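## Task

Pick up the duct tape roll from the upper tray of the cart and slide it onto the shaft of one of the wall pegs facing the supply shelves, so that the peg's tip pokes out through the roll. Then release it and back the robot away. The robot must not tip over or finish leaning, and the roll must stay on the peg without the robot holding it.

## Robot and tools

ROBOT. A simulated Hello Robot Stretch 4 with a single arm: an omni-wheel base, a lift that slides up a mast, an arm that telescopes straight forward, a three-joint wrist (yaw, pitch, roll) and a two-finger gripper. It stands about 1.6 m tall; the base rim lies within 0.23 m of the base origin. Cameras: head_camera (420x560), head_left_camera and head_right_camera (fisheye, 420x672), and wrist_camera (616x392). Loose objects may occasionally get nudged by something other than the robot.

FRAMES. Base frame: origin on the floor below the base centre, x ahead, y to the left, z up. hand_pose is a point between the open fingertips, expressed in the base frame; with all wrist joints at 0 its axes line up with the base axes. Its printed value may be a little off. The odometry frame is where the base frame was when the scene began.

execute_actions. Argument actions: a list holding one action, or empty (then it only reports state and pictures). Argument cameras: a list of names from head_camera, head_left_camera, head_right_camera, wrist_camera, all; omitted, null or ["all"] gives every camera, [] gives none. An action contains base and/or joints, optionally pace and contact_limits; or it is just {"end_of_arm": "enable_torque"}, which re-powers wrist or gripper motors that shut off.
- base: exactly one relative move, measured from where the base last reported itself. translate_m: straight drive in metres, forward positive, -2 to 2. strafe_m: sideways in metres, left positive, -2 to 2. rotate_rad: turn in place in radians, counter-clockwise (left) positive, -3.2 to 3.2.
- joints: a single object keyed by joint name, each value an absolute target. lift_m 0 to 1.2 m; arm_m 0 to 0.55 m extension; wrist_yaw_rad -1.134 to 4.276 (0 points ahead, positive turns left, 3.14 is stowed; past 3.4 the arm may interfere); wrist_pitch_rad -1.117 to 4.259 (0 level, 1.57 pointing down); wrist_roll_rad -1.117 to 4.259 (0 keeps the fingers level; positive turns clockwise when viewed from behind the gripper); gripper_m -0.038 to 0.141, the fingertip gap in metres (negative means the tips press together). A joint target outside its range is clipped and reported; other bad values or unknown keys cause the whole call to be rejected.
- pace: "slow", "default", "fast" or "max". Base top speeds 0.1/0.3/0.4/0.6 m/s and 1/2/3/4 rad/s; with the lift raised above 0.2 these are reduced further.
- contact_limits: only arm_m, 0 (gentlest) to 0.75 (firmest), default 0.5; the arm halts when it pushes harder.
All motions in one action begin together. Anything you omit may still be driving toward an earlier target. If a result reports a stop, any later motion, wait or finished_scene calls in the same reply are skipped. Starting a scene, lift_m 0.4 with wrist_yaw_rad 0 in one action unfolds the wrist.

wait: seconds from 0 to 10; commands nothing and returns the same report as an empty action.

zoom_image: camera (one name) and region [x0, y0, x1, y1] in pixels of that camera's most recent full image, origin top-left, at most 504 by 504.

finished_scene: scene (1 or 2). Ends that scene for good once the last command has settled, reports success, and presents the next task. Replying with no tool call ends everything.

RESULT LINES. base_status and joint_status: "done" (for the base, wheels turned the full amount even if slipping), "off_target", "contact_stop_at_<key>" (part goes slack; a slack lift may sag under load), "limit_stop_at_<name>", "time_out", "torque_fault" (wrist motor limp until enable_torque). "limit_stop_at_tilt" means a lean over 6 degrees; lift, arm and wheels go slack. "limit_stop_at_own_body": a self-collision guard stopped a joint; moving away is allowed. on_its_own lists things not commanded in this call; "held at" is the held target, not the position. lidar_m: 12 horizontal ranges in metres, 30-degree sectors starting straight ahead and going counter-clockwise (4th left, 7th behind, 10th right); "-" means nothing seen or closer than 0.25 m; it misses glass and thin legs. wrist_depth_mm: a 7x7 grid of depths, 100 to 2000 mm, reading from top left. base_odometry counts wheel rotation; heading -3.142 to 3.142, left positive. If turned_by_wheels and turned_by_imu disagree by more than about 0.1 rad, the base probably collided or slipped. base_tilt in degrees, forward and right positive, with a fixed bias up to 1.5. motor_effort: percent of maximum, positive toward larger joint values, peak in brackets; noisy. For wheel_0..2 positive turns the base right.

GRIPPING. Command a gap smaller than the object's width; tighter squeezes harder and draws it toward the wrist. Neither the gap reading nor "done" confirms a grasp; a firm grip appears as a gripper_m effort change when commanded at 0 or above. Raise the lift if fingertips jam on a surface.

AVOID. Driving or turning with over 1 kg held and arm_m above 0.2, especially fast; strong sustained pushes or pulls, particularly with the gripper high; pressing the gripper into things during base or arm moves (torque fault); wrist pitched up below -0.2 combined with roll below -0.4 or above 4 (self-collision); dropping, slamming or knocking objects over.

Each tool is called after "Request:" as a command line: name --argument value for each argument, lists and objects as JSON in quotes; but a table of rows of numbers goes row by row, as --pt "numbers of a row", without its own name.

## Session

Request:
execute_actions --actions '[]'

Scene clock: 0.00 s.
base_odometry: x=+0.000 y=+0.000 heading=+0.000 (m, m, rad; odometry frame)
turned_by_wheels: +0.000 (rad since the last result)
turned_by_imu: +0.000 (rad since the last result)
base_tilt: forward=-0.8 right=-0.8 (deg)
lidar_m: 2.36 2.52 1.71 1.70 2.01 1.76 1.76 1.94 1.29 1.30 1.69 2.49
base_status: not commanded
joint_positions: lift_m=+0.155 arm_m=-0.002 wrist_yaw_rad=+3.077 wrist_pitch_rad=-0.007 wrist_roll_rad=+0.020 gripper_m=+0.057
joint_status: not commanded
motor_effort: lift_m=+21 arm_m=-1 wrist_yaw_rad=+1 wrist_pitch_rad=-9 wrist_roll_rad=+0 gripper_m=+1 wheel_0=+0 wheel_1=-1 wheel_2=+0 (%)
hand_pose: x=-0.1136 y=+0.1059 z=+0.3355 quat_wxyz=(+0.032, +0.004, +0.010, +0.999) (m; base frame)
wrist_depth_mm: - 141 - - - - - / 105 138 - - - - - / 112 143 248 - - - - / 142 215 - - - - - / 1863 1921 1708 1863 1808 1808 - / 1118 1098 960 1060 200 1182 1182 / 798 759 854 - 809 768 831
pictures: head_camera, head_left_camera, head_right_camera, wrist_camera
camera_calibration (this result's frames):
wrist_camera: T_world_to_cam=[[0.054658, 0.998499, -0.00336966, -0.100961], [0.0388631, -0.00549949, -0.999229, 0.380171], [-0.997749, 0.0544849, -0.0391053, 0.131455], [0, 0, 0, 1]] pos_world=[0.121902, 0.0957375, 0.384678]
Images, in order (width x height): head_camera 420x560, head_left_camera 420x672, head_right_camera 420x672, wrist_camera 616x392.

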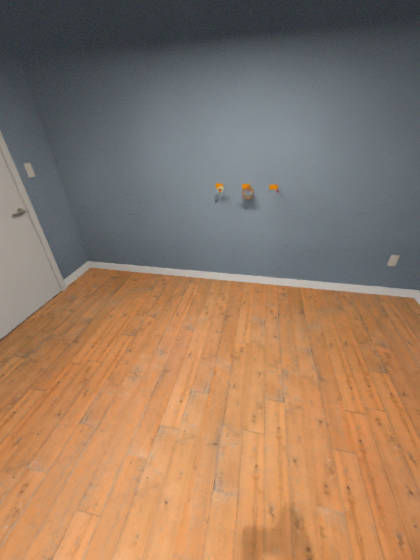

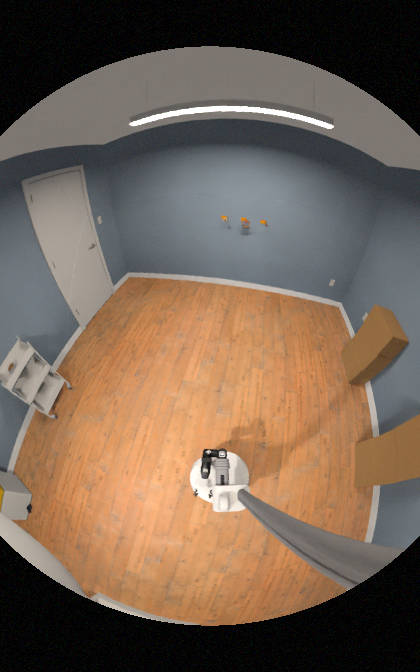

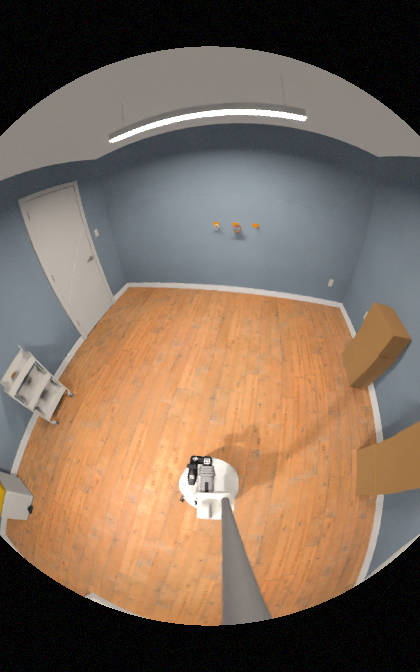

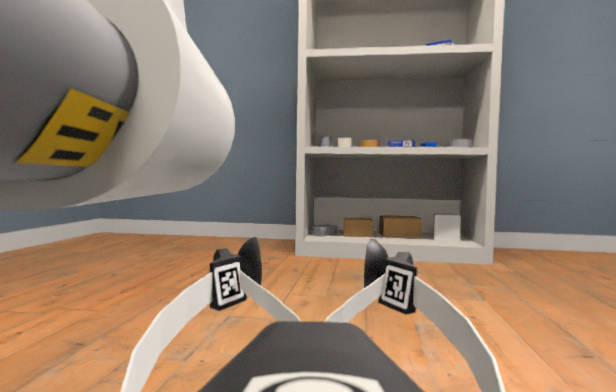

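Request:
execute_actions --actions '[{"base":{"rotate_rad":1.42},"joints":{"lift_m":1.0,"wrist_yaw_rad":0,"wrist_pitch_rad":1.57,"gripper_m":0.14}}]' --cameras '["head_camera","head_left_camera"]'

Scene clock: 3.33 s.
base_odometry: x=+0.000 y=+0.000 heading=+1.419 (m, m, rad; odometry frame)
turned_by_wheels: +1.419 (rad since the last result)
turned_by_imu: +1.452 (rad since the last result)
base_tilt: forward=-0.9 right=-0.8 (deg)
lidar_m: 1.71 2.02 1.82 1.75 2.16 1.64 1.30 1.70 2.43 2.37 2.66 2.21
base_status: done
joint_positions: lift_m=+0.171 arm_m=-0.002 wrist_yaw_rad=+2.702 wrist_pitch_rad=+0.371 wrist_roll_rad=+0.020 gripper_m=+0.140
joint_status: lift_m limit_stop_at_own_body (moved +0.016 of +0.845); wrist_yaw_rad limit_stop_at_own_body (moved -0.375 of -3.077); wrist_pitch_rad limit_stop_at_own_body (moved +0.379 of +1.577); the others done
on_its_own: wrist_yaw_rad is held at +2.702, not at your +0.000, since a limit_stop_at_own_body; wrist_pitch_rad is held at +0.369, not at your +1.570, since a limit_stop_at_own_body; lift_m is slack since a limit_stop_at_own_body (your +1.000 is given up); arm_m is slack since a limit_stop_at_own_body
motor_effort: lift_m=+21(26) arm_m=+0(1) wrist_yaw_rad=+1(9) wrist_pitch_rad=-8(6) wrist_roll_rad=-1(1) gripper_m=-3(3) wheel_0=-4(9) wheel_1=-4(12) wheel_2=-3(9) (%)
hand_pose: x=-0.0375 y=+0.1935 z=+0.2445 quat_wxyz=(+0.216, -0.178, +0.050, +0.959) (m; base frame)
wrist_depth_mm: 1138 1229 1576 1661 1863 - - / 1182 1281 1618 1756 1921 - - / 1205 1281 1308 1308 1308 1308 1336 / 891 904 891 904 917 917 917 / 676 285 691 683 691 691 699 / 239 230 224 232 517 521 564 / 201 201 208 - 466 469 473
pictures: head_camera, head_left_camera
Images, in order (width x height): head_camera 420x560, head_left_camera 420x672.

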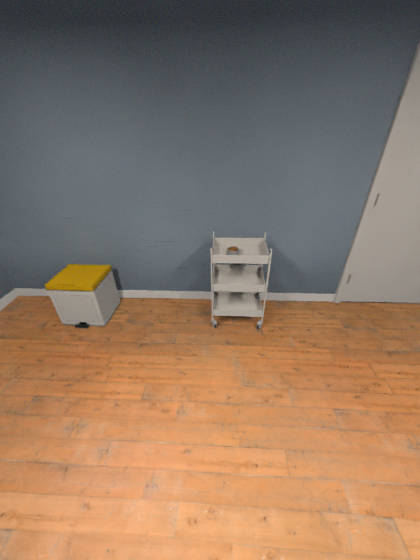

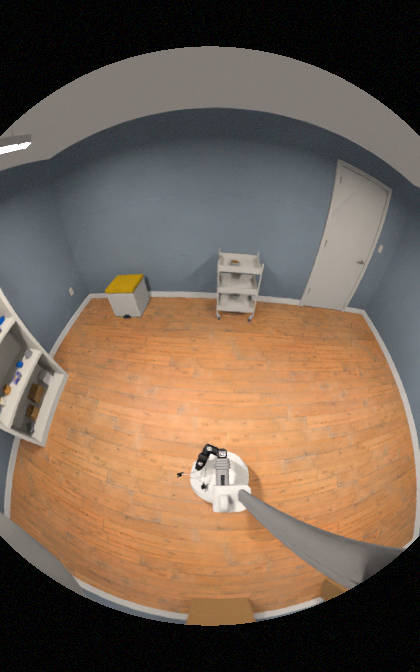

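Request:
execute_actions --actions '[{"joints":{"lift_m":0.5,"wrist_pitch_rad":0}}]' --cameras '[]'

Request:
execute_actions --actions '[{"base":{"translate_m":1.1},"joints":{"wrist_yaw_rad":0,"lift_m":1.0},"pace":"fast"}]' --cameras '[]'

Request:
execute_actions --actions '[{"base":{"strafe_m":-0.06},"joints":{"wrist_pitch_rad":1.57,"arm_m":0.45}}]' --cameras '["wrist_camera","head_camera"]'

Scene clock: 7.03 s.
base_odometry: x=+0.000 y=+0.000 heading=+1.419 (m, m, rad; odometry frame)
turned_by_wheels: +0.000 (rad since the last result)
turned_by_imu: +0.000 (rad since the last result)
base_tilt: forward=-0.9 right=-0.9 (deg)
lidar_m: 1.72 2.01 1.80 1.75 2.14 1.67 1.31 1.68 2.49 2.35 2.64 2.20
base_status: not commanded
joint_positions: lift_m=+0.500 arm_m=-0.002 wrist_yaw_rad=+2.702 wrist_pitch_rad=+0.002 wrist_roll_rad=+0.020 gripper_m=+0.140
joint_status: all done
on_its_own: wrist_yaw_rad is held at +2.702, not at your +0.000, since a limit_stop_at_own_body; arm_m is slack since a limit_stop_at_own_body
motor_effort: lift_m=+25(25) arm_m=+0(0) wrist_yaw_rad=+1(0) wrist_pitch_rad=-9(19) wrist_roll_rad=-1(1) gripper_m=+1(1) wheel_0=-5(4) wheel_1=-4(5) wheel_2=-3(3) (%)
hand_pose: x=-0.0553 y=+0.2018 z=+0.6772 quat_wxyz=(+0.218, +0.001, +0.010, +0.976) (m; base frame)
wrist_depth_mm: 1464 1537 1661 1808 - - - / 1464 1576 1661 1863 - - - / 1205 1537 1708 1863 - - - / 1229 1308 1708 1863 - - - / 1229 1281 1756 1921 - - - / 1255 1336 1708 167 1808 1808 - / 1255 1336 1537 - 1499 1499 1499
pictures: none
No camera images: the call's "cameras" was empty. Leave "cameras" out to get every camera's image.

Scene clock: 11.07 s.
base_odometry: x=+0.166 y=+1.087 heading=+1.420 (m, m, rad; odometry frame)
turned_by_wheels: +0.001 (rad since the last result)
turned_by_imu: -0.005 (rad since the last result)
base_tilt: forward=-0.8 right=-0.7 (deg)
lidar_m: 0.61 1.12 1.22 1.76 1.80 2.80 2.39 2.66 2.56 2.54 1.44 0.63
base_status: done
joint_positions: lift_m=+1.000 arm_m=-0.002 wrist_yaw_rad=+0.000 wrist_pitch_rad=+0.002 wrist_roll_rad=+0.020 gripper_m=+0.140
joint_status: all done
on_its_own: arm_m is slack since a limit_stop_at_own_body
motor_effort: lift_m=+24(27) arm_m=+0(0) wrist_yaw_rad=+0(6) wrist_pitch_rad=-9(10) wrist_roll_rad=-1(1) gripper_m=+1(1) wheel_0=+5(10) wheel_1=+6(12) wheel_2=-2(16) (%)
hand_pose: x=+0.4571 y=-0.0874 z=+1.1773 quat_wxyz=(+1.000, +0.010, +0.001, +0.000) (m; base frame)
wrist_depth_mm: 831 820 798 788 778 768 759 / 820 820 809 788 778 768 768 / 842 831 809 798 788 788 768 / 842 831 820 809 798 788 778 / 854 842 831 820 809 788 788 / 854 854 831 167 809 798 788 / 866 854 842 - 809 809 798
pictures: none
No camera images: the call's "cameras" was empty. Leave "cameras" out to get every camera's image.

Scene clock: 13.47 s.
base_odometry: x=+0.225 y=+1.078 heading=+1.420 (m, m, rad; odometry frame)
turned_by_wheels: +0.000 (rad since the last result)
turned_by_imu: +0.000 (rad since the last result)
base_tilt: forward=-0.9 right=-0.9 (deg)
lidar_m: 0.59 1.11 1.23 1.82 1.88 2.81 2.38 2.64 2.47 2.49 1.43 0.61
base_status: done
joint_positions: lift_m=+1.000 arm_m=+0.449 wrist_yaw_rad=+0.000 wrist_pitch_rad=+1.570 wrist_roll_rad=+0.020 gripper_m=+0.140
joint_status: all done
motor_effort: lift_m=+24(24) arm_m=+4(2) wrist_yaw_rad=-1(2) wrist_pitch_rad=-2(5) wrist_roll_rad=-1(1) gripper_m=-1(2) wheel_0=+4(12) wheel_1=-3(12) wheel_2=+0(0) (%)
hand_pose: x=+0.6204 y=-0.0874 z=+0.8894 quat_wxyz=(+0.707, +0.007, +0.707, -0.007) (m; base frame)
wrist_depth_mm: 1078 1042 442 442 439 439 439 / 1098 1098 445 445 442 442 442 / 1098 1098 449 449 449 445 442 / 1118 1098 455 449 449 452 445 / 1138 1118 1118 1118 1098 449 1118 / 1138 1138 1138 167 1118 1118 1118 / 1138 1138 1138 - 1118 1138 1138
pictures: head_camera, wrist_camera
camera_calibration (this result's frames):
wrist_camera: T_world_to_cam=[[-0.00330557, -0.999945, -0.00993, -0.0791199], [-0.998953, 0.00284881, 0.0456646, 0.619341], [-0.0456339, 0.0100705, -0.998907, 1.15512], [0, 0, 0, 1]] pos_world=[0.671144, -0.0925127, 1.12479]
Images, in order (width x height): head_camera 420x560, wrist_camera 616x392.

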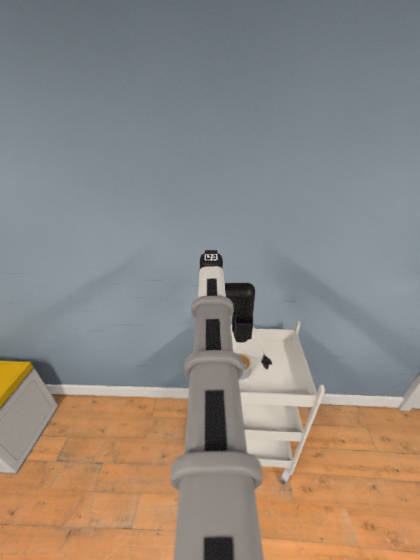

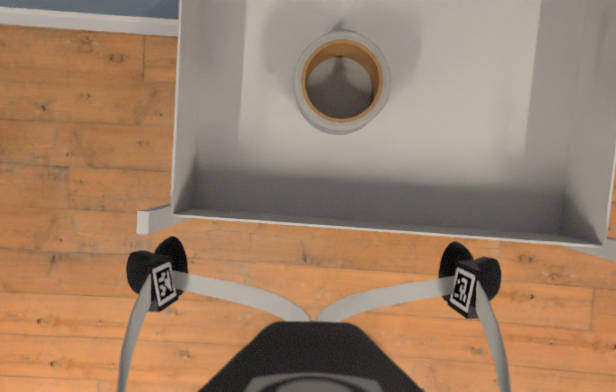

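Request:
execute_actions --actions '[{"base":{"strafe_m":-0.032},"joints":{"arm_m":0.53}}]' --cameras '[]'

Request:
execute_actions --actions '[{"base":{"translate_m":0.08},"joints":{"lift_m":0.88}}]' --cameras '["wrist_camera"]'

Scene clock: 15.70 s.
base_odometry: x=+0.256 y=+1.073 heading=+1.420 (m, m, rad; odometry frame)
turned_by_wheels: +0.000 (rad since the last result)
turned_by_imu: +0.000 (rad since the last result)
base_tilt: forward=-1.0 right=-0.8 (deg)
lidar_m: 0.59 1.11 1.26 1.85 1.93 2.81 2.41 2.61 2.44 2.45 1.41 0.62
base_status: done
joint_positions: lift_m=+1.000 arm_m=+0.529 wrist_yaw_rad=+0.000 wrist_pitch_rad=+1.570 wrist_roll_rad=+0.020 gripper_m=+0.140
joint_status: all done
motor_effort: lift_m=+24(24) arm_m=+5(4) wrist_yaw_rad=+1(0) wrist_pitch_rad=-3(3) wrist_roll_rad=-1(0) gripper_m=-2(4) wheel_0=+2(12) wheel_1=-3(12) wheel_2=+0(1) (%)
hand_pose: x=+0.7003 y=-0.0874 z=+0.8894 quat_wxyz=(+0.707, +0.007, +0.707, -0.007) (m; base frame)
wrist_depth_mm: 891 778 442 439 439 439 415 / 1078 1098 445 445 442 442 442 / 1098 1098 449 445 445 445 442 / 1098 1118 452 452 452 452 449 / 1138 1118 459 455 455 452 449 / 1138 382 1138 167 407 394 445 / 1160 1138 1138 - 1118 1118 1118
pictures: none
No camera images: the call's "cameras" was empty. Leave "cameras" out to get every camera's image.

Scene clock: 17.23 s.
base_odometry: x=+0.268 y=+1.152 heading=+1.420 (m, m, rad; odometry frame)
turned_by_wheels: +0.001 (rad since the last result)
turned_by_imu: +0.000 (rad since the last result)
base_tilt: forward=-0.9 right=-0.7 (deg)
lidar_m: 0.52 1.01 1.21 1.84 1.90 2.91 2.48 2.70 2.46 2.46 1.31 0.52
base_status: done
joint_positions: lift_m=+0.880 arm_m=+0.529 wrist_yaw_rad=+0.000 wrist_pitch_rad=+1.570 wrist_roll_rad=+0.020 gripper_m=+0.140
joint_status: all done
motor_effort: lift_m=+17(23) arm_m=+4(5) wrist_yaw_rad=+1(1) wrist_pitch_rad=-2(3) wrist_roll_rad=-2(1) gripper_m=-3(5) wheel_0=+5(9) wheel_1=+5(13) wheel_2=-2(11) (%)
hand_pose: x=+0.7004 y=-0.0874 z=+0.7701 quat_wxyz=(+0.707, +0.007, +0.707, -0.007) (m; base frame)
wrist_depth_mm: 627 306 317 303 294 301 294 / 976 329 329 327 327 327 325 / 991 330 332 330 329 329 327 / 991 336 334 332 332 332 329 / 1008 307 338 338 336 334 332 / 1025 315 342 167 338 338 336 / 1025 343 343 - 340 340 340
pictures: wrist_camera
camera_calibration (this result's frames):
wrist_camera: T_world_to_cam=[[-0.00339692, -0.999945, -0.00992963, -0.0799773], [-0.998948, 0.00293902, 0.0457711, 0.704625], [-0.0457394, 0.0100747, -0.998903, 1.03958], [0, 0, 0, 1]] pos_world=[0.751161, -0.0925173, 1.0054]
Images, in order (width x height): wrist_camera 616x392.

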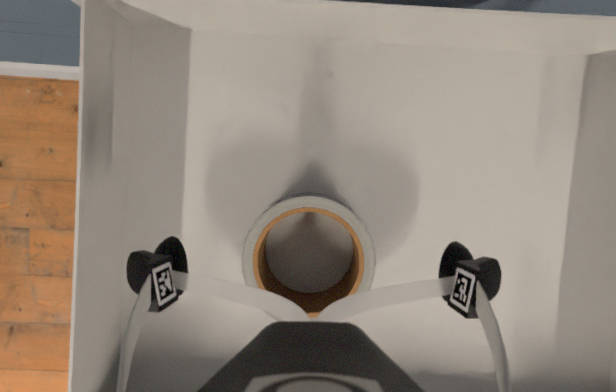

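Request:
execute_actions --actions '[{"joints":{"gripper_m":0.118}}]' --cameras '[]'

Request:
execute_actions --actions '[{"joints":{"lift_m":0.81},"pace":"slow"}]' --cameras '["wrist_camera"]'

Request:
execute_actions --actions '[{"joints":{"gripper_m":0.055}}]' --cameras '["wrist_camera"]'

Request:
execute_actions --actions '[{"joints":{"lift_m":1.0}}]' --cameras '[]'

Request:
execute_actions --actions '[{"joints":{"arm_m":0.05,"wrist_pitch_rad":0},"base":{"rotate_rad":-1.535}}]' --cameras '["wrist_camera","head_camera"]'

Scene clock: 19.73 s.
base_odometry: x=+0.268 y=+1.152 heading=+1.420 (m, m, rad; odometry frame)
turned_by_wheels: +0.000 (rad since the last result)
turned_by_imu: +0.000 (rad since the last result)
base_tilt: forward=-0.9 right=-0.7 (deg)
lidar_m: 0.53 1.00 1.21 1.87 1.91 2.87 2.47 2.72 2.52 2.46 1.30 0.54
base_status: not commanded
joint_positions: lift_m=+0.880 arm_m=+0.529 wrist_yaw_rad=+0.000 wrist_pitch_rad=+1.570 wrist_roll_rad=+0.020 gripper_m=+0.118
joint_status: all done
motor_effort: lift_m=+17(17) arm_m=+4(4) wrist_yaw_rad=+0(1) wrist_pitch_rad=-2(3) wrist_roll_rad=-1(1) gripper_m=+3(1) wheel_0=+5(5) wheel_1=+5(5) wheel_2=-1(2) (%)
hand_pose: x=+0.7004 y=-0.0874 z=+0.7701 quat_wxyz=(+0.707, +0.007, +0.707, -0.007) (m; base frame)
wrist_depth_mm: 634 304 317 303 294 303 294 / 991 329 330 329 327 327 324 / 991 332 332 332 329 329 329 / 1008 336 334 334 334 332 330 / 1008 329 291 336 334 334 334 / 1008 317 342 291 338 336 338 / 1008 342 345 - 342 342 340
pictures: none
No camera images: the call's "cameras" was empty. Leave "cameras" out to get every camera's image.

Scene clock: 21.20 s.
base_odometry: x=+0.268 y=+1.152 heading=+1.420 (m, m, rad; odometry frame)
turned_by_wheels: +0.000 (rad since the last result)
turned_by_imu: +0.000 (rad since the last result)
base_tilt: forward=-0.8 right=-0.7 (deg)
lidar_m: 0.50 1.01 1.23 1.86 1.93 2.88 2.50 2.71 2.51 2.48 1.29 0.53
base_status: not commanded
joint_positions: lift_m=+0.810 arm_m=+0.529 wrist_yaw_rad=+0.000 wrist_pitch_rad=+1.570 wrist_roll_rad=+0.020 gripper_m=+0.118
joint_status: all done
motor_effort: lift_m=+17(16) arm_m=+4(4) wrist_yaw_rad=+0(0) wrist_pitch_rad=-2(2) wrist_roll_rad=-1(0) gripper_m=+2(1) wheel_0=+5(5) wheel_1=+5(5) wheel_2=-2(2) (%)
hand_pose: x=+0.7004 y=-0.0874 z=+0.7001 quat_wxyz=(+0.707, +0.007, +0.707, -0.007) (m; base frame)
wrist_depth_mm: 225 258 257 257 257 256 255 / 228 262 260 259 259 258 257 / 230 264 263 263 262 260 259 / 234 266 265 264 263 263 262 / 238 268 228 266 265 265 264 / 241 271 227 267 220 266 266 / 246 273 271 - 270 270 267
pictures: wrist_camera
camera_calibration (this result's frames):
wrist_camera: T_world_to_cam=[[-0.00339695, -0.999945, -0.00992963, -0.0806721], [-0.998948, 0.00293905, 0.0457711, 0.707829], [-0.0457394, 0.0100747, -0.998903, 0.969684], [0, 0, 0, 1]] pos_world=[0.751163, -0.0925173, 0.935421]
Images, in order (width x height): wrist_camera 616x392.

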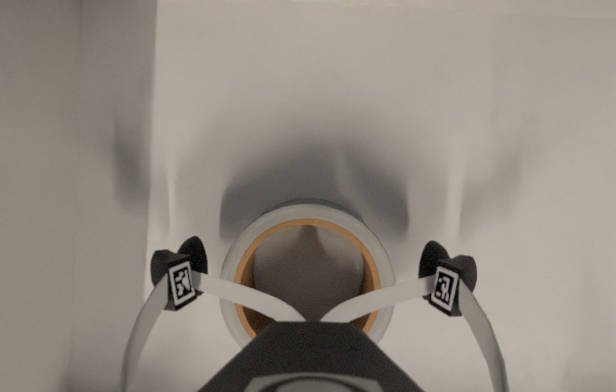

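Scene clock: 22.73 s.
base_odometry: x=+0.268 y=+1.152 heading=+1.420 (m, m, rad; odometry frame)
turned_by_wheels: +0.000 (rad since the last result)
turned_by_imu: +0.000 (rad since the last result)
base_tilt: forward=-0.8 right=-0.8 (deg)
lidar_m: 0.52 1.01 1.21 1.88 1.93 2.88 2.49 2.70 2.48 2.47 1.32 0.53
base_status: not commanded
joint_positions: lift_m=+0.810 arm_m=+0.529 wrist_yaw_rad=+0.000 wrist_pitch_rad=+1.570 wrist_roll_rad=+0.020 gripper_m=+0.055
joint_status: all done
motor_effort: lift_m=+17(17) arm_m=+4(4) wrist_yaw_rad=-1(1) wrist_pitch_rad=-2(1) wrist_roll_rad=-1(1) gripper_m=-21(21) wheel_0=+5(5) wheel_1=+6(5) wheel_2=-2(2) (%)
hand_pose: x=+0.7004 y=-0.0874 z=+0.7000 quat_wxyz=(+0.707, +0.007, +0.707, -0.007) (m; base frame)
wrist_depth_mm: 225 258 258 257 255 255 255 / 228 260 259 259 258 257 256 / 230 263 263 262 260 260 258 / 234 266 265 263 263 262 262 / 237 267 216 265 217 264 264 / 242 270 208 267 211 186 266 / 246 272 271 - 270 270 268
pictures: wrist_camera
camera_calibration (this result's frames):
wrist_camera: T_world_to_cam=[[-0.00339708, -0.999945, -0.00992963, -0.0806724], [-0.998948, 0.00293918, 0.0457712, 0.707832], [-0.0457395, 0.0100747, -0.998903, 0.96965], [0, 0, 0, 1]] pos_world=[0.751164, -0.0925173, 0.935386]
Images, in order (width x height): wrist_camera 616x392.

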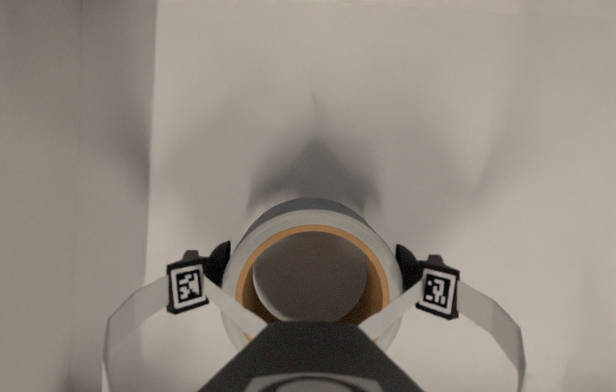

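Scene clock: 24.60 s.
base_odometry: x=+0.268 y=+1.152 heading=+1.420 (m, m, rad; odometry frame)
turned_by_wheels: +0.000 (rad since the last result)
turned_by_imu: +0.000 (rad since the last result)
base_tilt: forward=-0.9 right=-0.8 (deg)
lidar_m: 0.51 1.03 1.21 1.89 1.90 2.89 2.49 2.71 2.45 2.46 1.29 0.55
base_status: not commanded
joint_positions: lift_m=+1.000 arm_m=+0.529 wrist_yaw_rad=+0.000 wrist_pitch_rad=+1.570 wrist_roll_rad=+0.020 gripper_m=+0.055
joint_status: all done
motor_effort: lift_m=+26(27) arm_m=+4(4) wrist_yaw_rad=-1(0) wrist_pitch_rad=-3(2) wrist_roll_rad=-1(1) gripper_m=-19(19) wheel_0=+5(5) wheel_1=+5(5) wheel_2=-2(2) (%)
hand_pose: x=+0.7004 y=-0.0874 z=+0.8893 quat_wxyz=(+0.707, +0.007, +0.707, -0.007) (m; base frame)
wrist_depth_mm: 640 530 539 559 539 521 504 / 1060 931 445 445 442 442 421 / 1098 1098 452 449 445 445 445 / 1118 1118 452 452 452 449 442 / 1118 1118 216 455 216 452 452 / 1138 394 208 459 210 186 455 / 1160 436 439 - 455 442 1118
pictures: none
No camera images: the call's "cameras" was empty. Leave "cameras" out to get every camera's image.

Scene clock: 27.10 s.
base_odometry: x=+0.268 y=+1.152 heading=-0.114 (m, m, rad; odometry frame)
turned_by_wheels: -1.534 (rad since the last result)
turned_by_imu: -1.569 (rad since the last result)
base_tilt: forward=-0.8 right=-0.8 (deg)
lidar_m: 0.51 1.26 0.53 0.53 1.02 1.24 1.85 1.96 2.86 2.49 2.69 2.53
base_status: done
joint_positions: lift_m=+1.000 arm_m=+0.051 wrist_yaw_rad=+0.000 wrist_pitch_rad=+0.004 wrist_roll_rad=+0.020 gripper_m=+0.055
joint_status: all done
motor_effort: lift_m=+25(26) arm_m=-4(4) wrist_yaw_rad=+2(5) wrist_pitch_rad=-15(19) wrist_roll_rad=-1(1) gripper_m=-21(19) wheel_0=+4(11) wheel_1=+3(13) wheel_2=+3(11) (%)
hand_pose: x=+0.5101 y=-0.0875 z=+1.1766 quat_wxyz=(+1.000, +0.010, +0.002, +0.000) (m; base frame)
wrist_depth_mm: 1308 1863 - - - - - / 1336 1863 - - - - - / 1308 1863 - - - - - / 1336 1863 - - - - - / 1308 1863 217 - 218 - - / 1336 1576 208 - 211 186 - / 1336 1921 - - - - -
pictures: head_camera, wrist_camera
camera_calibration (this result's frames):
wrist_camera: T_world_to_cam=[[0.00962966, -0.999948, -0.00348243, -0.0908997], [-0.0508747, 0.00298816, -0.998701, 1.24126], [0.998659, 0.00979431, -0.0508432, -0.211333], [0, 0, 0, 1]] pos_world=[0.275073, -0.0925341, 1.22858]
Images, in order (width x height): head_camera 420x560, wrist_camera 616x392.

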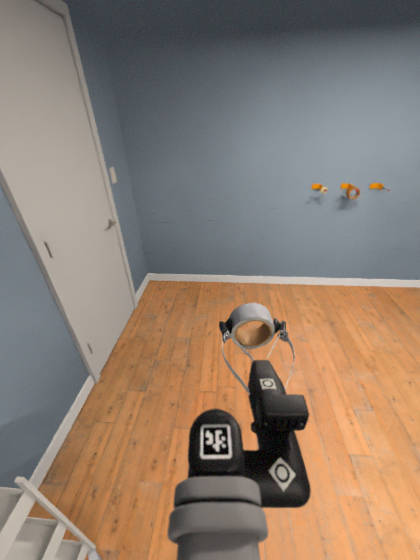

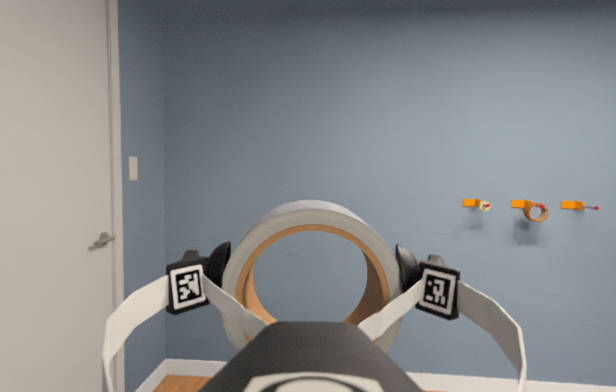

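Request:
execute_actions --actions '[{"base":{"strafe_m":-1.4}}]' --cameras '[]'

Request:
execute_actions --actions '[{"base":{"translate_m":1.2},"joints":{"lift_m":0.92}}]' --cameras '["wrist_camera","head_camera"]'

Scene clock: 33.93 s.
base_odometry: x=+0.109 y=-0.238 heading=-0.114 (m, m, rad; odometry frame)
turned_by_wheels: +0.000 (rad since the last result)
turned_by_imu: +0.000 (rad since the last result)
base_tilt: forward=-0.9 right=-0.8 (deg)
lidar_m: 0.51 2.50 2.39 1.93 2.29 1.95 1.89 1.82 1.12 1.07 1.41 1.74
base_status: done
joint_positions: lift_m=+1.000 arm_m=+0.051 wrist_yaw_rad=+0.000 wrist_pitch_rad=+0.004 wrist_roll_rad=+0.020 gripper_m=+0.055
joint_status: not commanded
motor_effort: lift_m=+25(25) arm_m=-4(4) wrist_yaw_rad=+1(2) wrist_pitch_rad=-14(15) wrist_roll_rad=-1(1) gripper_m=-15(21) wheel_0=+4(13) wheel_1=-3(18) wheel_2=+0(3) (%)
hand_pose: x=+0.5102 y=-0.0874 z=+1.1767 quat_wxyz=(+1.000, +0.010, +0.002, +0.000) (m; base frame)
wrist_depth_mm: - - - - 1921 1921 1863 / - - - - - 1863 1863 / - - - - - 1921 1921 / - - - - - - 1921 / - - 217 - 217 - 1983 / - - 207 - 210 186 - / - - - - - - -
pictures: none
No camera images: the call's "cameras" was empty. Leave "cameras" out to get every camera's image.

Scene clock: 39.40 s.
base_odometry: x=+1.301 y=-0.374 heading=-0.113 (m, m, rad; odometry frame)
turned_by_wheels: +0.000 (rad since the last result)
turned_by_imu: -0.005 (rad since the last result)
base_tilt: forward=-0.7 right=-0.8 (deg)
lidar_m: 1.03 1.14 1.78 2.22 2.09 3.04 3.33 1.58 1.23 1.17 1.54 1.18
base_status: done
joint_positions: lift_m=+0.920 arm_m=+0.051 wrist_yaw_rad=+0.000 wrist_pitch_rad=+0.004 wrist_roll_rad=+0.020 gripper_m=+0.055
joint_status: all done
motor_effort: lift_m=+18(25) arm_m=-4(5) wrist_yaw_rad=+0(1) wrist_pitch_rad=-14(14) wrist_roll_rad=+0(0) gripper_m=-17(16) wheel_0=+4(9) wheel_1=+3(8) wheel_2=-2(12) (%)
hand_pose: x=+0.5101 y=-0.0874 z=+1.0972 quat_wxyz=(+1.000, +0.010, +0.002, +0.000) (m; base frame)
wrist_depth_mm: 891 878 854 842 831 820 809 / 891 891 854 854 831 820 809 / 904 891 878 866 854 831 809 / 917 904 878 866 854 831 820 / 931 904 217 878 217 854 831 / 931 917 208 878 211 186 842 / 946 931 917 - 866 866 842
pictures: head_camera, wrist_camera
camera_calibration (this result's frames):
wrist_camera: T_world_to_cam=[[0.00989327, -0.999945, -0.00348201, -0.0912346], [-0.0508337, 0.00297475, -0.998703, 1.16194], [0.998658, 0.0100574, -0.0508015, -0.215366], [0, 0, 0, 1]] pos_world=[0.275046, -0.09252, 1.14917]
Images, in order (width x height): head_camera 420x560, wrist_camera 616x392.

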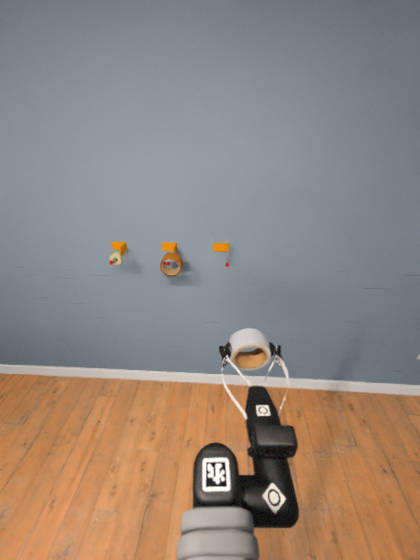

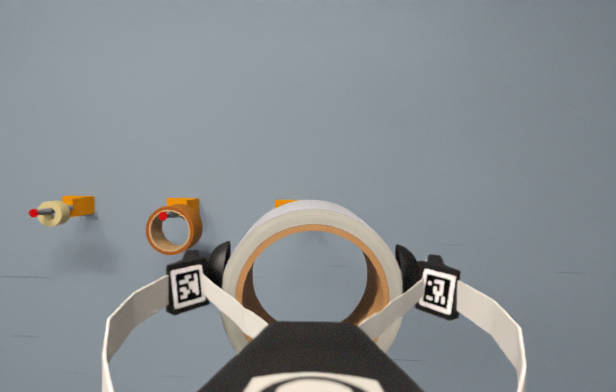

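Request:
execute_actions --actions '[{"base":{"rotate_rad":-0.08},"joints":{"lift_m":1.05}}]' --cameras '["wrist_camera","head_camera"]'

Scene clock: 42.40 s.
base_odometry: x=+1.301 y=-0.374 heading=-0.192 (m, m, rad; odometry frame)
turned_by_wheels: -0.079 (rad since the last result)
turned_by_imu: -0.081 (rad since the last result)
base_tilt: forward=-0.9 right=-0.7 (deg)
lidar_m: 0.49 1.06 1.63 2.21 2.08 3.05 3.23 1.69 1.55 1.20 1.56 1.21
base_status: done
joint_positions: lift_m=+1.050 arm_m=+0.051 wrist_yaw_rad=+0.000 wrist_pitch_rad=+0.004 wrist_roll_rad=+0.020 gripper_m=+0.055
joint_status: all done
motor_effort: lift_m=+26(27) arm_m=-4(4) wrist_yaw_rad=+2(2) wrist_pitch_rad=-15(15) wrist_roll_rad=+0(1) gripper_m=-20(18) wheel_0=+6(9) wheel_1=+4(10) wheel_2=+3(8) (%)
hand_pose: x=+0.5101 y=-0.0875 z=+1.2266 quat_wxyz=(+1.000, +0.010, +0.002, +0.000) (m; base frame)
wrist_depth_mm: 854 842 842 842 842 842 842 / 854 854 854 854 854 854 854 / 866 866 866 854 866 866 866 / 878 878 866 866 866 878 854 / 878 878 217 878 217 878 878 / 891 707 208 891 210 186 891 / 891 891 891 - 904 891 904
pictures: head_camera, wrist_camera
camera_calibration (this result's frames):
wrist_camera: T_world_to_cam=[[0.00968963, -0.999947, -0.00348187, -0.0907391], [-0.0508404, 0.00298488, -0.998702, 1.29116], [0.99866, 0.00985407, -0.0508088, -0.208785], [0, 0, 0, 1]] pos_world=[0.275027, -0.0925309, 1.27856]
Images, in order (width x height): head_camera 420x560, wrist_camera 616x392.

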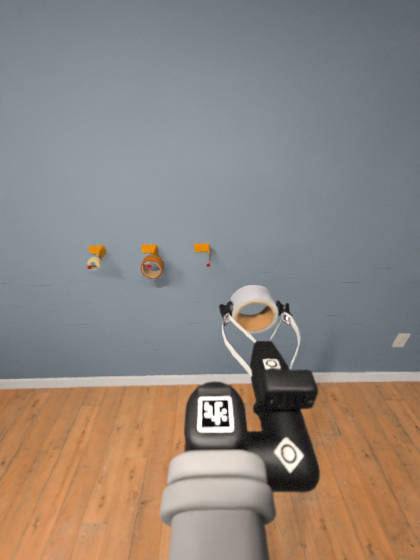

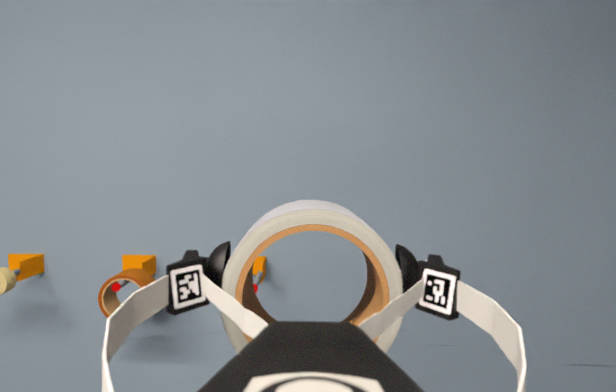

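Request:
execute_actions --actions '[{"base":{"strafe_m":0.09},"joints":{"lift_m":0.92,"arm_m":0.33}}]' --cameras '["wrist_camera"]'

Scene clock: 45.63 s.
base_odometry: x=+1.319 y=-0.286 heading=-0.192 (m, m, rad; odometry frame)
turned_by_wheels: +0.000 (rad since the last result)
turned_by_imu: +0.001 (rad since the last result)
base_tilt: forward=-0.8 right=-0.8 (deg)
lidar_m: 1.02 1.08 1.65 2.14 2.02 3.00 3.71 1.86 1.64 1.27 1.63 1.19
base_status: done
joint_positions: lift_m=+0.920 arm_m=+0.329 wrist_yaw_rad=+0.000 wrist_pitch_rad=+0.004 wrist_roll_rad=+0.020 gripper_m=+0.055
joint_status: all done
motor_effort: lift_m=+18(26) arm_m=+5(7) wrist_yaw_rad=+2(2) wrist_pitch_rad=-15(15) wrist_roll_rad=+0(1) gripper_m=-22(19) wheel_0=-3(13) wheel_1=+3(12) wheel_2=+0(2) (%)
hand_pose: x=+0.7886 y=-0.0874 z=+1.0973 quat_wxyz=(+1.000, +0.010, +0.002, +0.000) (m; base frame)
wrist_depth_mm: 580 580 574 574 580 580 580 / 585 585 585 585 580 585 585 / 591 591 591 591 591 591 591 / 597 591 597 591 597 597 597 / 603 603 218 603 218 597 603 / 609 459 208 609 210 186 609 / 615 615 615 - 609 609 615
pictures: wrist_camera
camera_calibration (this result's frames):
wrist_camera: T_world_to_cam=[[0.0100387, -0.999944, -0.0034822, -0.0940619], [-0.0508679, 0.0029672, -0.998701, 1.17617], [0.998655, 0.0102028, -0.0508353, -0.493415], [0, 0, 0, 1]] pos_world=[0.553525, -0.0925123, 1.14923]
Images, in order (width x height): wrist_camera 616x392.

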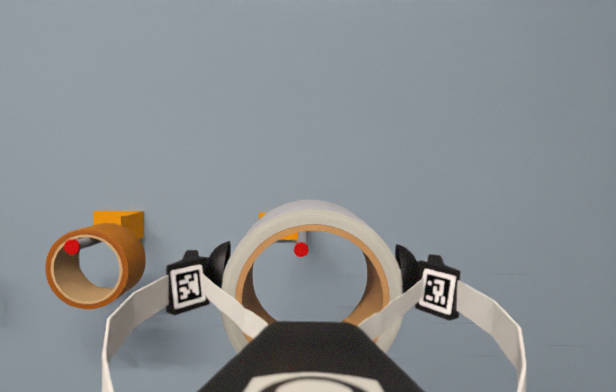

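Request:
execute_actions --actions '[{"base":{"strafe_m":0.008},"joints":{"lift_m":0.908}}]' --cameras '[]'

Request:
execute_actions --actions '[{"joints":{"arm_m":0.54},"base":{"translate_m":0.04},"pace":"slow","contact_limits":{"arm_m":0.2}}]' --cameras '["wrist_camera","head_camera"]'

Scene clock: 47.20 s.
base_odometry: x=+1.320 y=-0.278 heading=-0.192 (m, m, rad; odometry frame)
turned_by_wheels: +0.000 (rad since the last result)
turned_by_imu: +0.000 (rad since the last result)
base_tilt: forward=-1.0 right=-0.6 (deg)
lidar_m: 0.82 1.10 1.63 2.12 2.00 2.99 3.22 1.84 1.66 1.28 1.64 1.20
base_status: done
joint_positions: lift_m=+0.908 arm_m=+0.329 wrist_yaw_rad=+0.000 wrist_pitch_rad=+0.004 wrist_roll_rad=+0.020 gripper_m=+0.055
joint_status: all done
motor_effort: lift_m=+18(18) arm_m=+5(5) wrist_yaw_rad=+0(1) wrist_pitch_rad=-16(15) wrist_roll_rad=+0(1) gripper_m=-15(20) wheel_0=-3(11) wheel_1=+4(8) wheel_2=+0(0) (%)
hand_pose: x=+0.7886 y=-0.0874 z=+1.0852 quat_wxyz=(+1.000, +0.010, +0.002, +0.000) (m; base frame)
wrist_depth_mm: 580 580 574 574 580 574 580 / 585 580 585 580 580 580 585 / 591 591 585 591 591 591 591 / 597 597 591 591 597 597 597 / 603 603 217 603 217 603 603 / 615 455 208 609 210 186 609 / 615 621 609 - 609 615 615
pictures: none
No camera images: the call's "cameras" was empty. Leave "cameras" out to get every camera's image.

Scene clock: 50.57 s.
base_odometry: x=+1.359 y=-0.286 heading=-0.192 (m, m, rad; odometry frame)
turned_by_wheels: +0.000 (rad since the last result)
turned_by_imu: +0.001 (rad since the last result)
base_tilt: forward=-0.9 right=-0.7 (deg)
lidar_m: 0.98 1.05 1.61 2.13 2.02 3.01 3.24 1.85 1.37 1.29 1.58 1.16
base_status: done
joint_positions: lift_m=+0.908 arm_m=+0.539 wrist_yaw_rad=+0.000 wrist_pitch_rad=+0.004 wrist_roll_rad=+0.020 gripper_m=+0.055
joint_status: all done
motor_effort: lift_m=+18(18) arm_m=+5(5) wrist_yaw_rad=+1(1) wrist_pitch_rad=-15(15) wrist_roll_rad=-1(1) gripper_m=-18(20) wheel_0=+6(7) wheel_1=+5(8) wheel_2=-5(12) (%)
contact_limits: arm_m 0.2
hand_pose: x=+0.9986 y=-0.0874 z=+1.0852 quat_wxyz=(+1.000, +0.010, +0.002, +0.000) (m; base frame)
wrist_depth_mm: 338 340 338 338 338 338 338 / 342 343 342 342 342 342 342 / 345 345 345 345 345 343 343 / 349 347 349 347 349 347 347 / 349 351 217 345 217 351 351 / 355 353 208 353 210 186 353 / 359 359 357 - 359 359 357
pictures: head_camera, wrist_camera
camera_calibration (this result's frames):
wrist_camera: T_world_to_cam=[[0.00994372, -0.999944, -0.00348252, -0.0961439], [-0.0508902, 0.00297212, -0.9987, 1.17487], [0.998655, 0.010108, -0.0508579, -0.70371], [0, 0, 0, 1]] pos_world=[0.763508, -0.0925173, 1.13722]
Images, in order (width x height): head_camera 420x560, wrist_camera 616x392.

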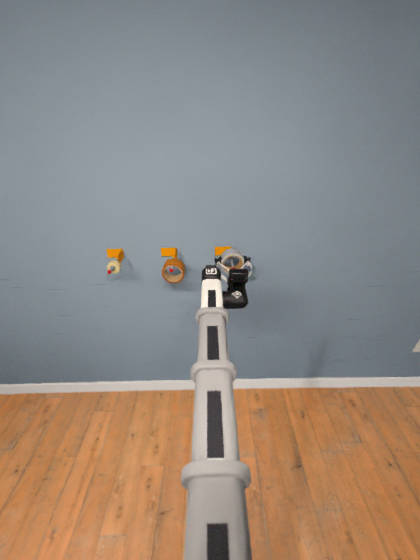

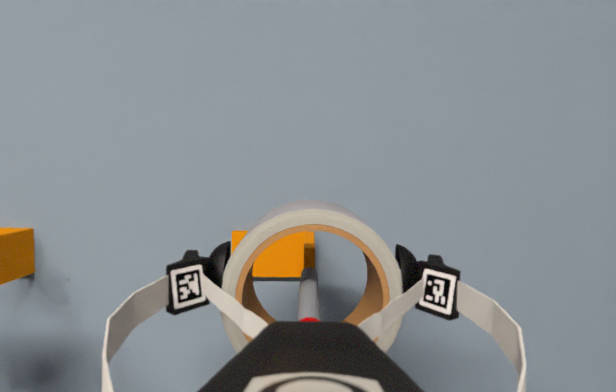

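Through. Lower a bit, release, retreat.

Request:
execute_actions --actions '[{"joints":{"lift_m":0.88},"pace":"slow"}]' --cameras '["wrist_camera"]'

Request:
execute_actions --actions '[{"joints":{"gripper_m":0.14}}]' --cameras '[]'

Request:
execute_actions --actions '[{"joints":{"arm_m":0.05},"base":{"translate_m":-0.2}}]' --cameras '["head_camera","wrist_camera"]'

Scene clock: 52.73 s.
base_odometry: x=+1.359 y=-0.286 heading=-0.192 (m, m, rad; odometry frame)
turned_by_wheels: +0.000 (rad since the last result)
turned_by_imu: +0.000 (rad since the last result)
base_tilt: forward=-0.9 right=-0.8 (deg)
lidar_m: 0.99 1.04 1.60 2.14 2.04 3.02 3.26 1.83 1.37 1.28 1.60 1.16
base_status: not commanded
joint_positions: lift_m=+0.880 arm_m=+0.539 wrist_yaw_rad=+0.000 wrist_pitch_rad=+0.004 wrist_roll_rad=+0.020 gripper_m=+0.055
joint_status: all done
motor_effort: lift_m=+17(17) arm_m=+4(5) wrist_yaw_rad=+1(1) wrist_pitch_rad=-15(15) wrist_roll_rad=-1(0) gripper_m=-20(15) wheel_0=+6(6) wheel_1=+5(5) wheel_2=-5(5) (%)
hand_pose: x=+0.9986 y=-0.0874 z=+1.0573 quat_wxyz=(+1.000, +0.010, +0.002, +0.000) (m; base frame)
wrist_depth_mm: 338 338 338 338 338 338 338 / 342 342 342 342 342 342 342 / 345 345 343 345 345 345 345 / 347 349 347 347 347 349 347 / 353 351 217 351 219 351 351 / 355 355 208 355 210 186 355 / 359 359 357 - 357 357 359
pictures: wrist_camera
camera_calibration (this result's frames):
wrist_camera: T_world_to_cam=[[0.00994376, -0.999944, -0.00348226, -0.0962417], [-0.0508903, 0.00297186, -0.9987, 1.14694], [0.998655, 0.010108, -0.0508579, -0.705133], [0, 0, 0, 1]] pos_world=[0.76351, -0.0925173, 1.10925]
Images, in order (width x height): wrist_camera 616x392.

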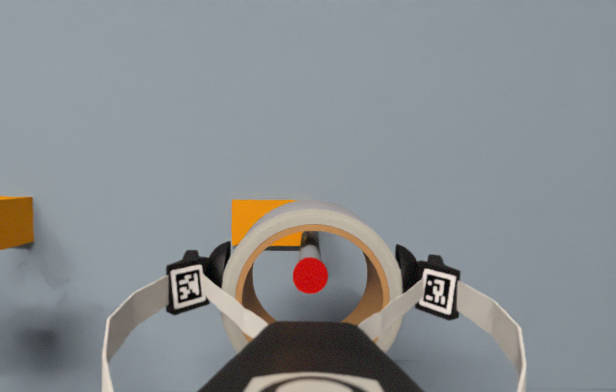

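Scene clock: 54.60 s.
base_odometry: x=+1.359 y=-0.286 heading=-0.192 (m, m, rad; odometry frame)
turned_by_wheels: +0.000 (rad since the last result)
turned_by_imu: +0.000 (rad since the last result)
base_tilt: forward=-0.9 right=-0.7 (deg)
lidar_m: 0.97 1.07 1.60 2.14 2.00 3.00 3.24 1.87 1.33 1.28 1.56 1.16
base_status: not commanded
joint_positions: lift_m=+0.880 arm_m=+0.539 wrist_yaw_rad=+0.000 wrist_pitch_rad=+0.003 wrist_roll_rad=+0.020 gripper_m=+0.140
joint_status: all done
motor_effort: lift_m=+17(17) arm_m=+4(5) wrist_yaw_rad=+1(1) wrist_pitch_rad=-9(14) wrist_roll_rad=+0(0) gripper_m=-2(18) wheel_0=+6(5) wheel_1=+5(5) wheel_2=-5(5) (%)
hand_pose: x=+0.9986 y=-0.0874 z=+1.0578 quat_wxyz=(+1.000, +0.010, +0.001, +0.000) (m; base frame)
wrist_depth_mm: 340 338 340 340 338 338 340 / 342 342 342 343 343 342 342 / 345 345 345 345 345 343 343 / 347 349 347 347 347 349 347 / 351 351 349 227 351 349 351 / 355 355 252 167 236 353 353 / 359 357 359 - 357 359 357
pictures: none
No camera images: the call's "cameras" was empty. Leave "cameras" out to get every camera's image.

Scene clock: 57.10 s.
base_odometry: x=+1.163 y=-0.247 heading=-0.192 (m, m, rad; odometry frame)
turned_by_wheels: +0.000 (rad since the last result)
turned_by_imu: +0.001 (rad since the last result)
base_tilt: forward=-1.0 right=-0.7 (deg)
lidar_m: 1.17 1.22 1.87 2.14 1.94 2.86 3.07 2.31 1.56 1.29 1.66 1.36
base_status: done
joint_positions: lift_m=+0.880 arm_m=+0.051 wrist_yaw_rad=+0.000 wrist_pitch_rad=+0.002 wrist_roll_rad=+0.020 gripper_m=+0.140
joint_status: all done
motor_effort: lift_m=+17(17) arm_m=-5(4) wrist_yaw_rad=+0(1) wrist_pitch_rad=-9(10) wrist_roll_rad=+0(1) gripper_m=+0(2) wheel_0=-4(10) wheel_1=-4(4) wheel_2=+4(12) (%)
hand_pose: x=+0.5102 y=-0.0874 z=+1.0578 quat_wxyz=(+1.000, +0.010, +0.001, +0.000) (m; base frame)
wrist_depth_mm: 991 991 991 1008 991 991 991 / 1008 1008 1008 1008 1008 1008 1008 / 1025 1008 1025 1008 1025 1008 1025 / 1025 1042 1025 1025 1025 1025 1025 / 1025 1042 1042 1042 1042 1042 1025 / 1060 1042 1042 167 1042 1060 1042 / 1060 1060 1060 - 1060 1060 1042
pictures: head_camera, wrist_camera
camera_calibration (this result's frames):
wrist_camera: T_world_to_cam=[[0.00984125, -0.999946, -0.00346286, -0.0913829], [-0.0488884, 0.00297775, -0.9988, 1.12174], [0.998756, 0.00999874, -0.0488564, -0.219532], [0, 0, 0, 1]] pos_world=[0.274998, -0.0925232, 1.10936]
Images, in order (width x height): head_camera 420x560, wrist_camera 616x392.

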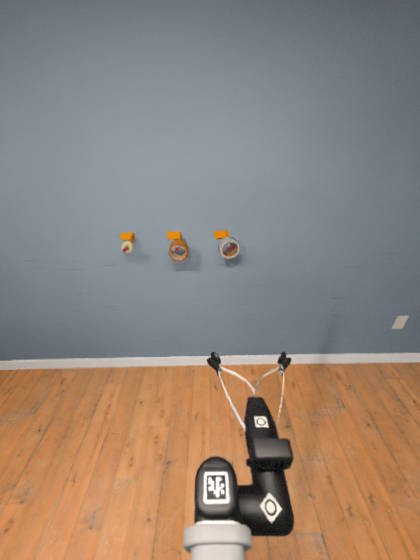

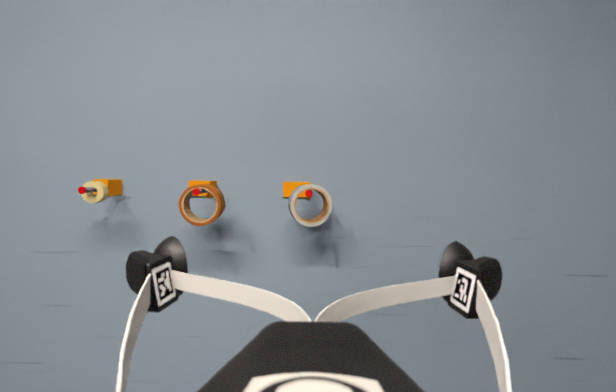

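Request:
finished_scene --scene 2

The scene is finished: the task was done.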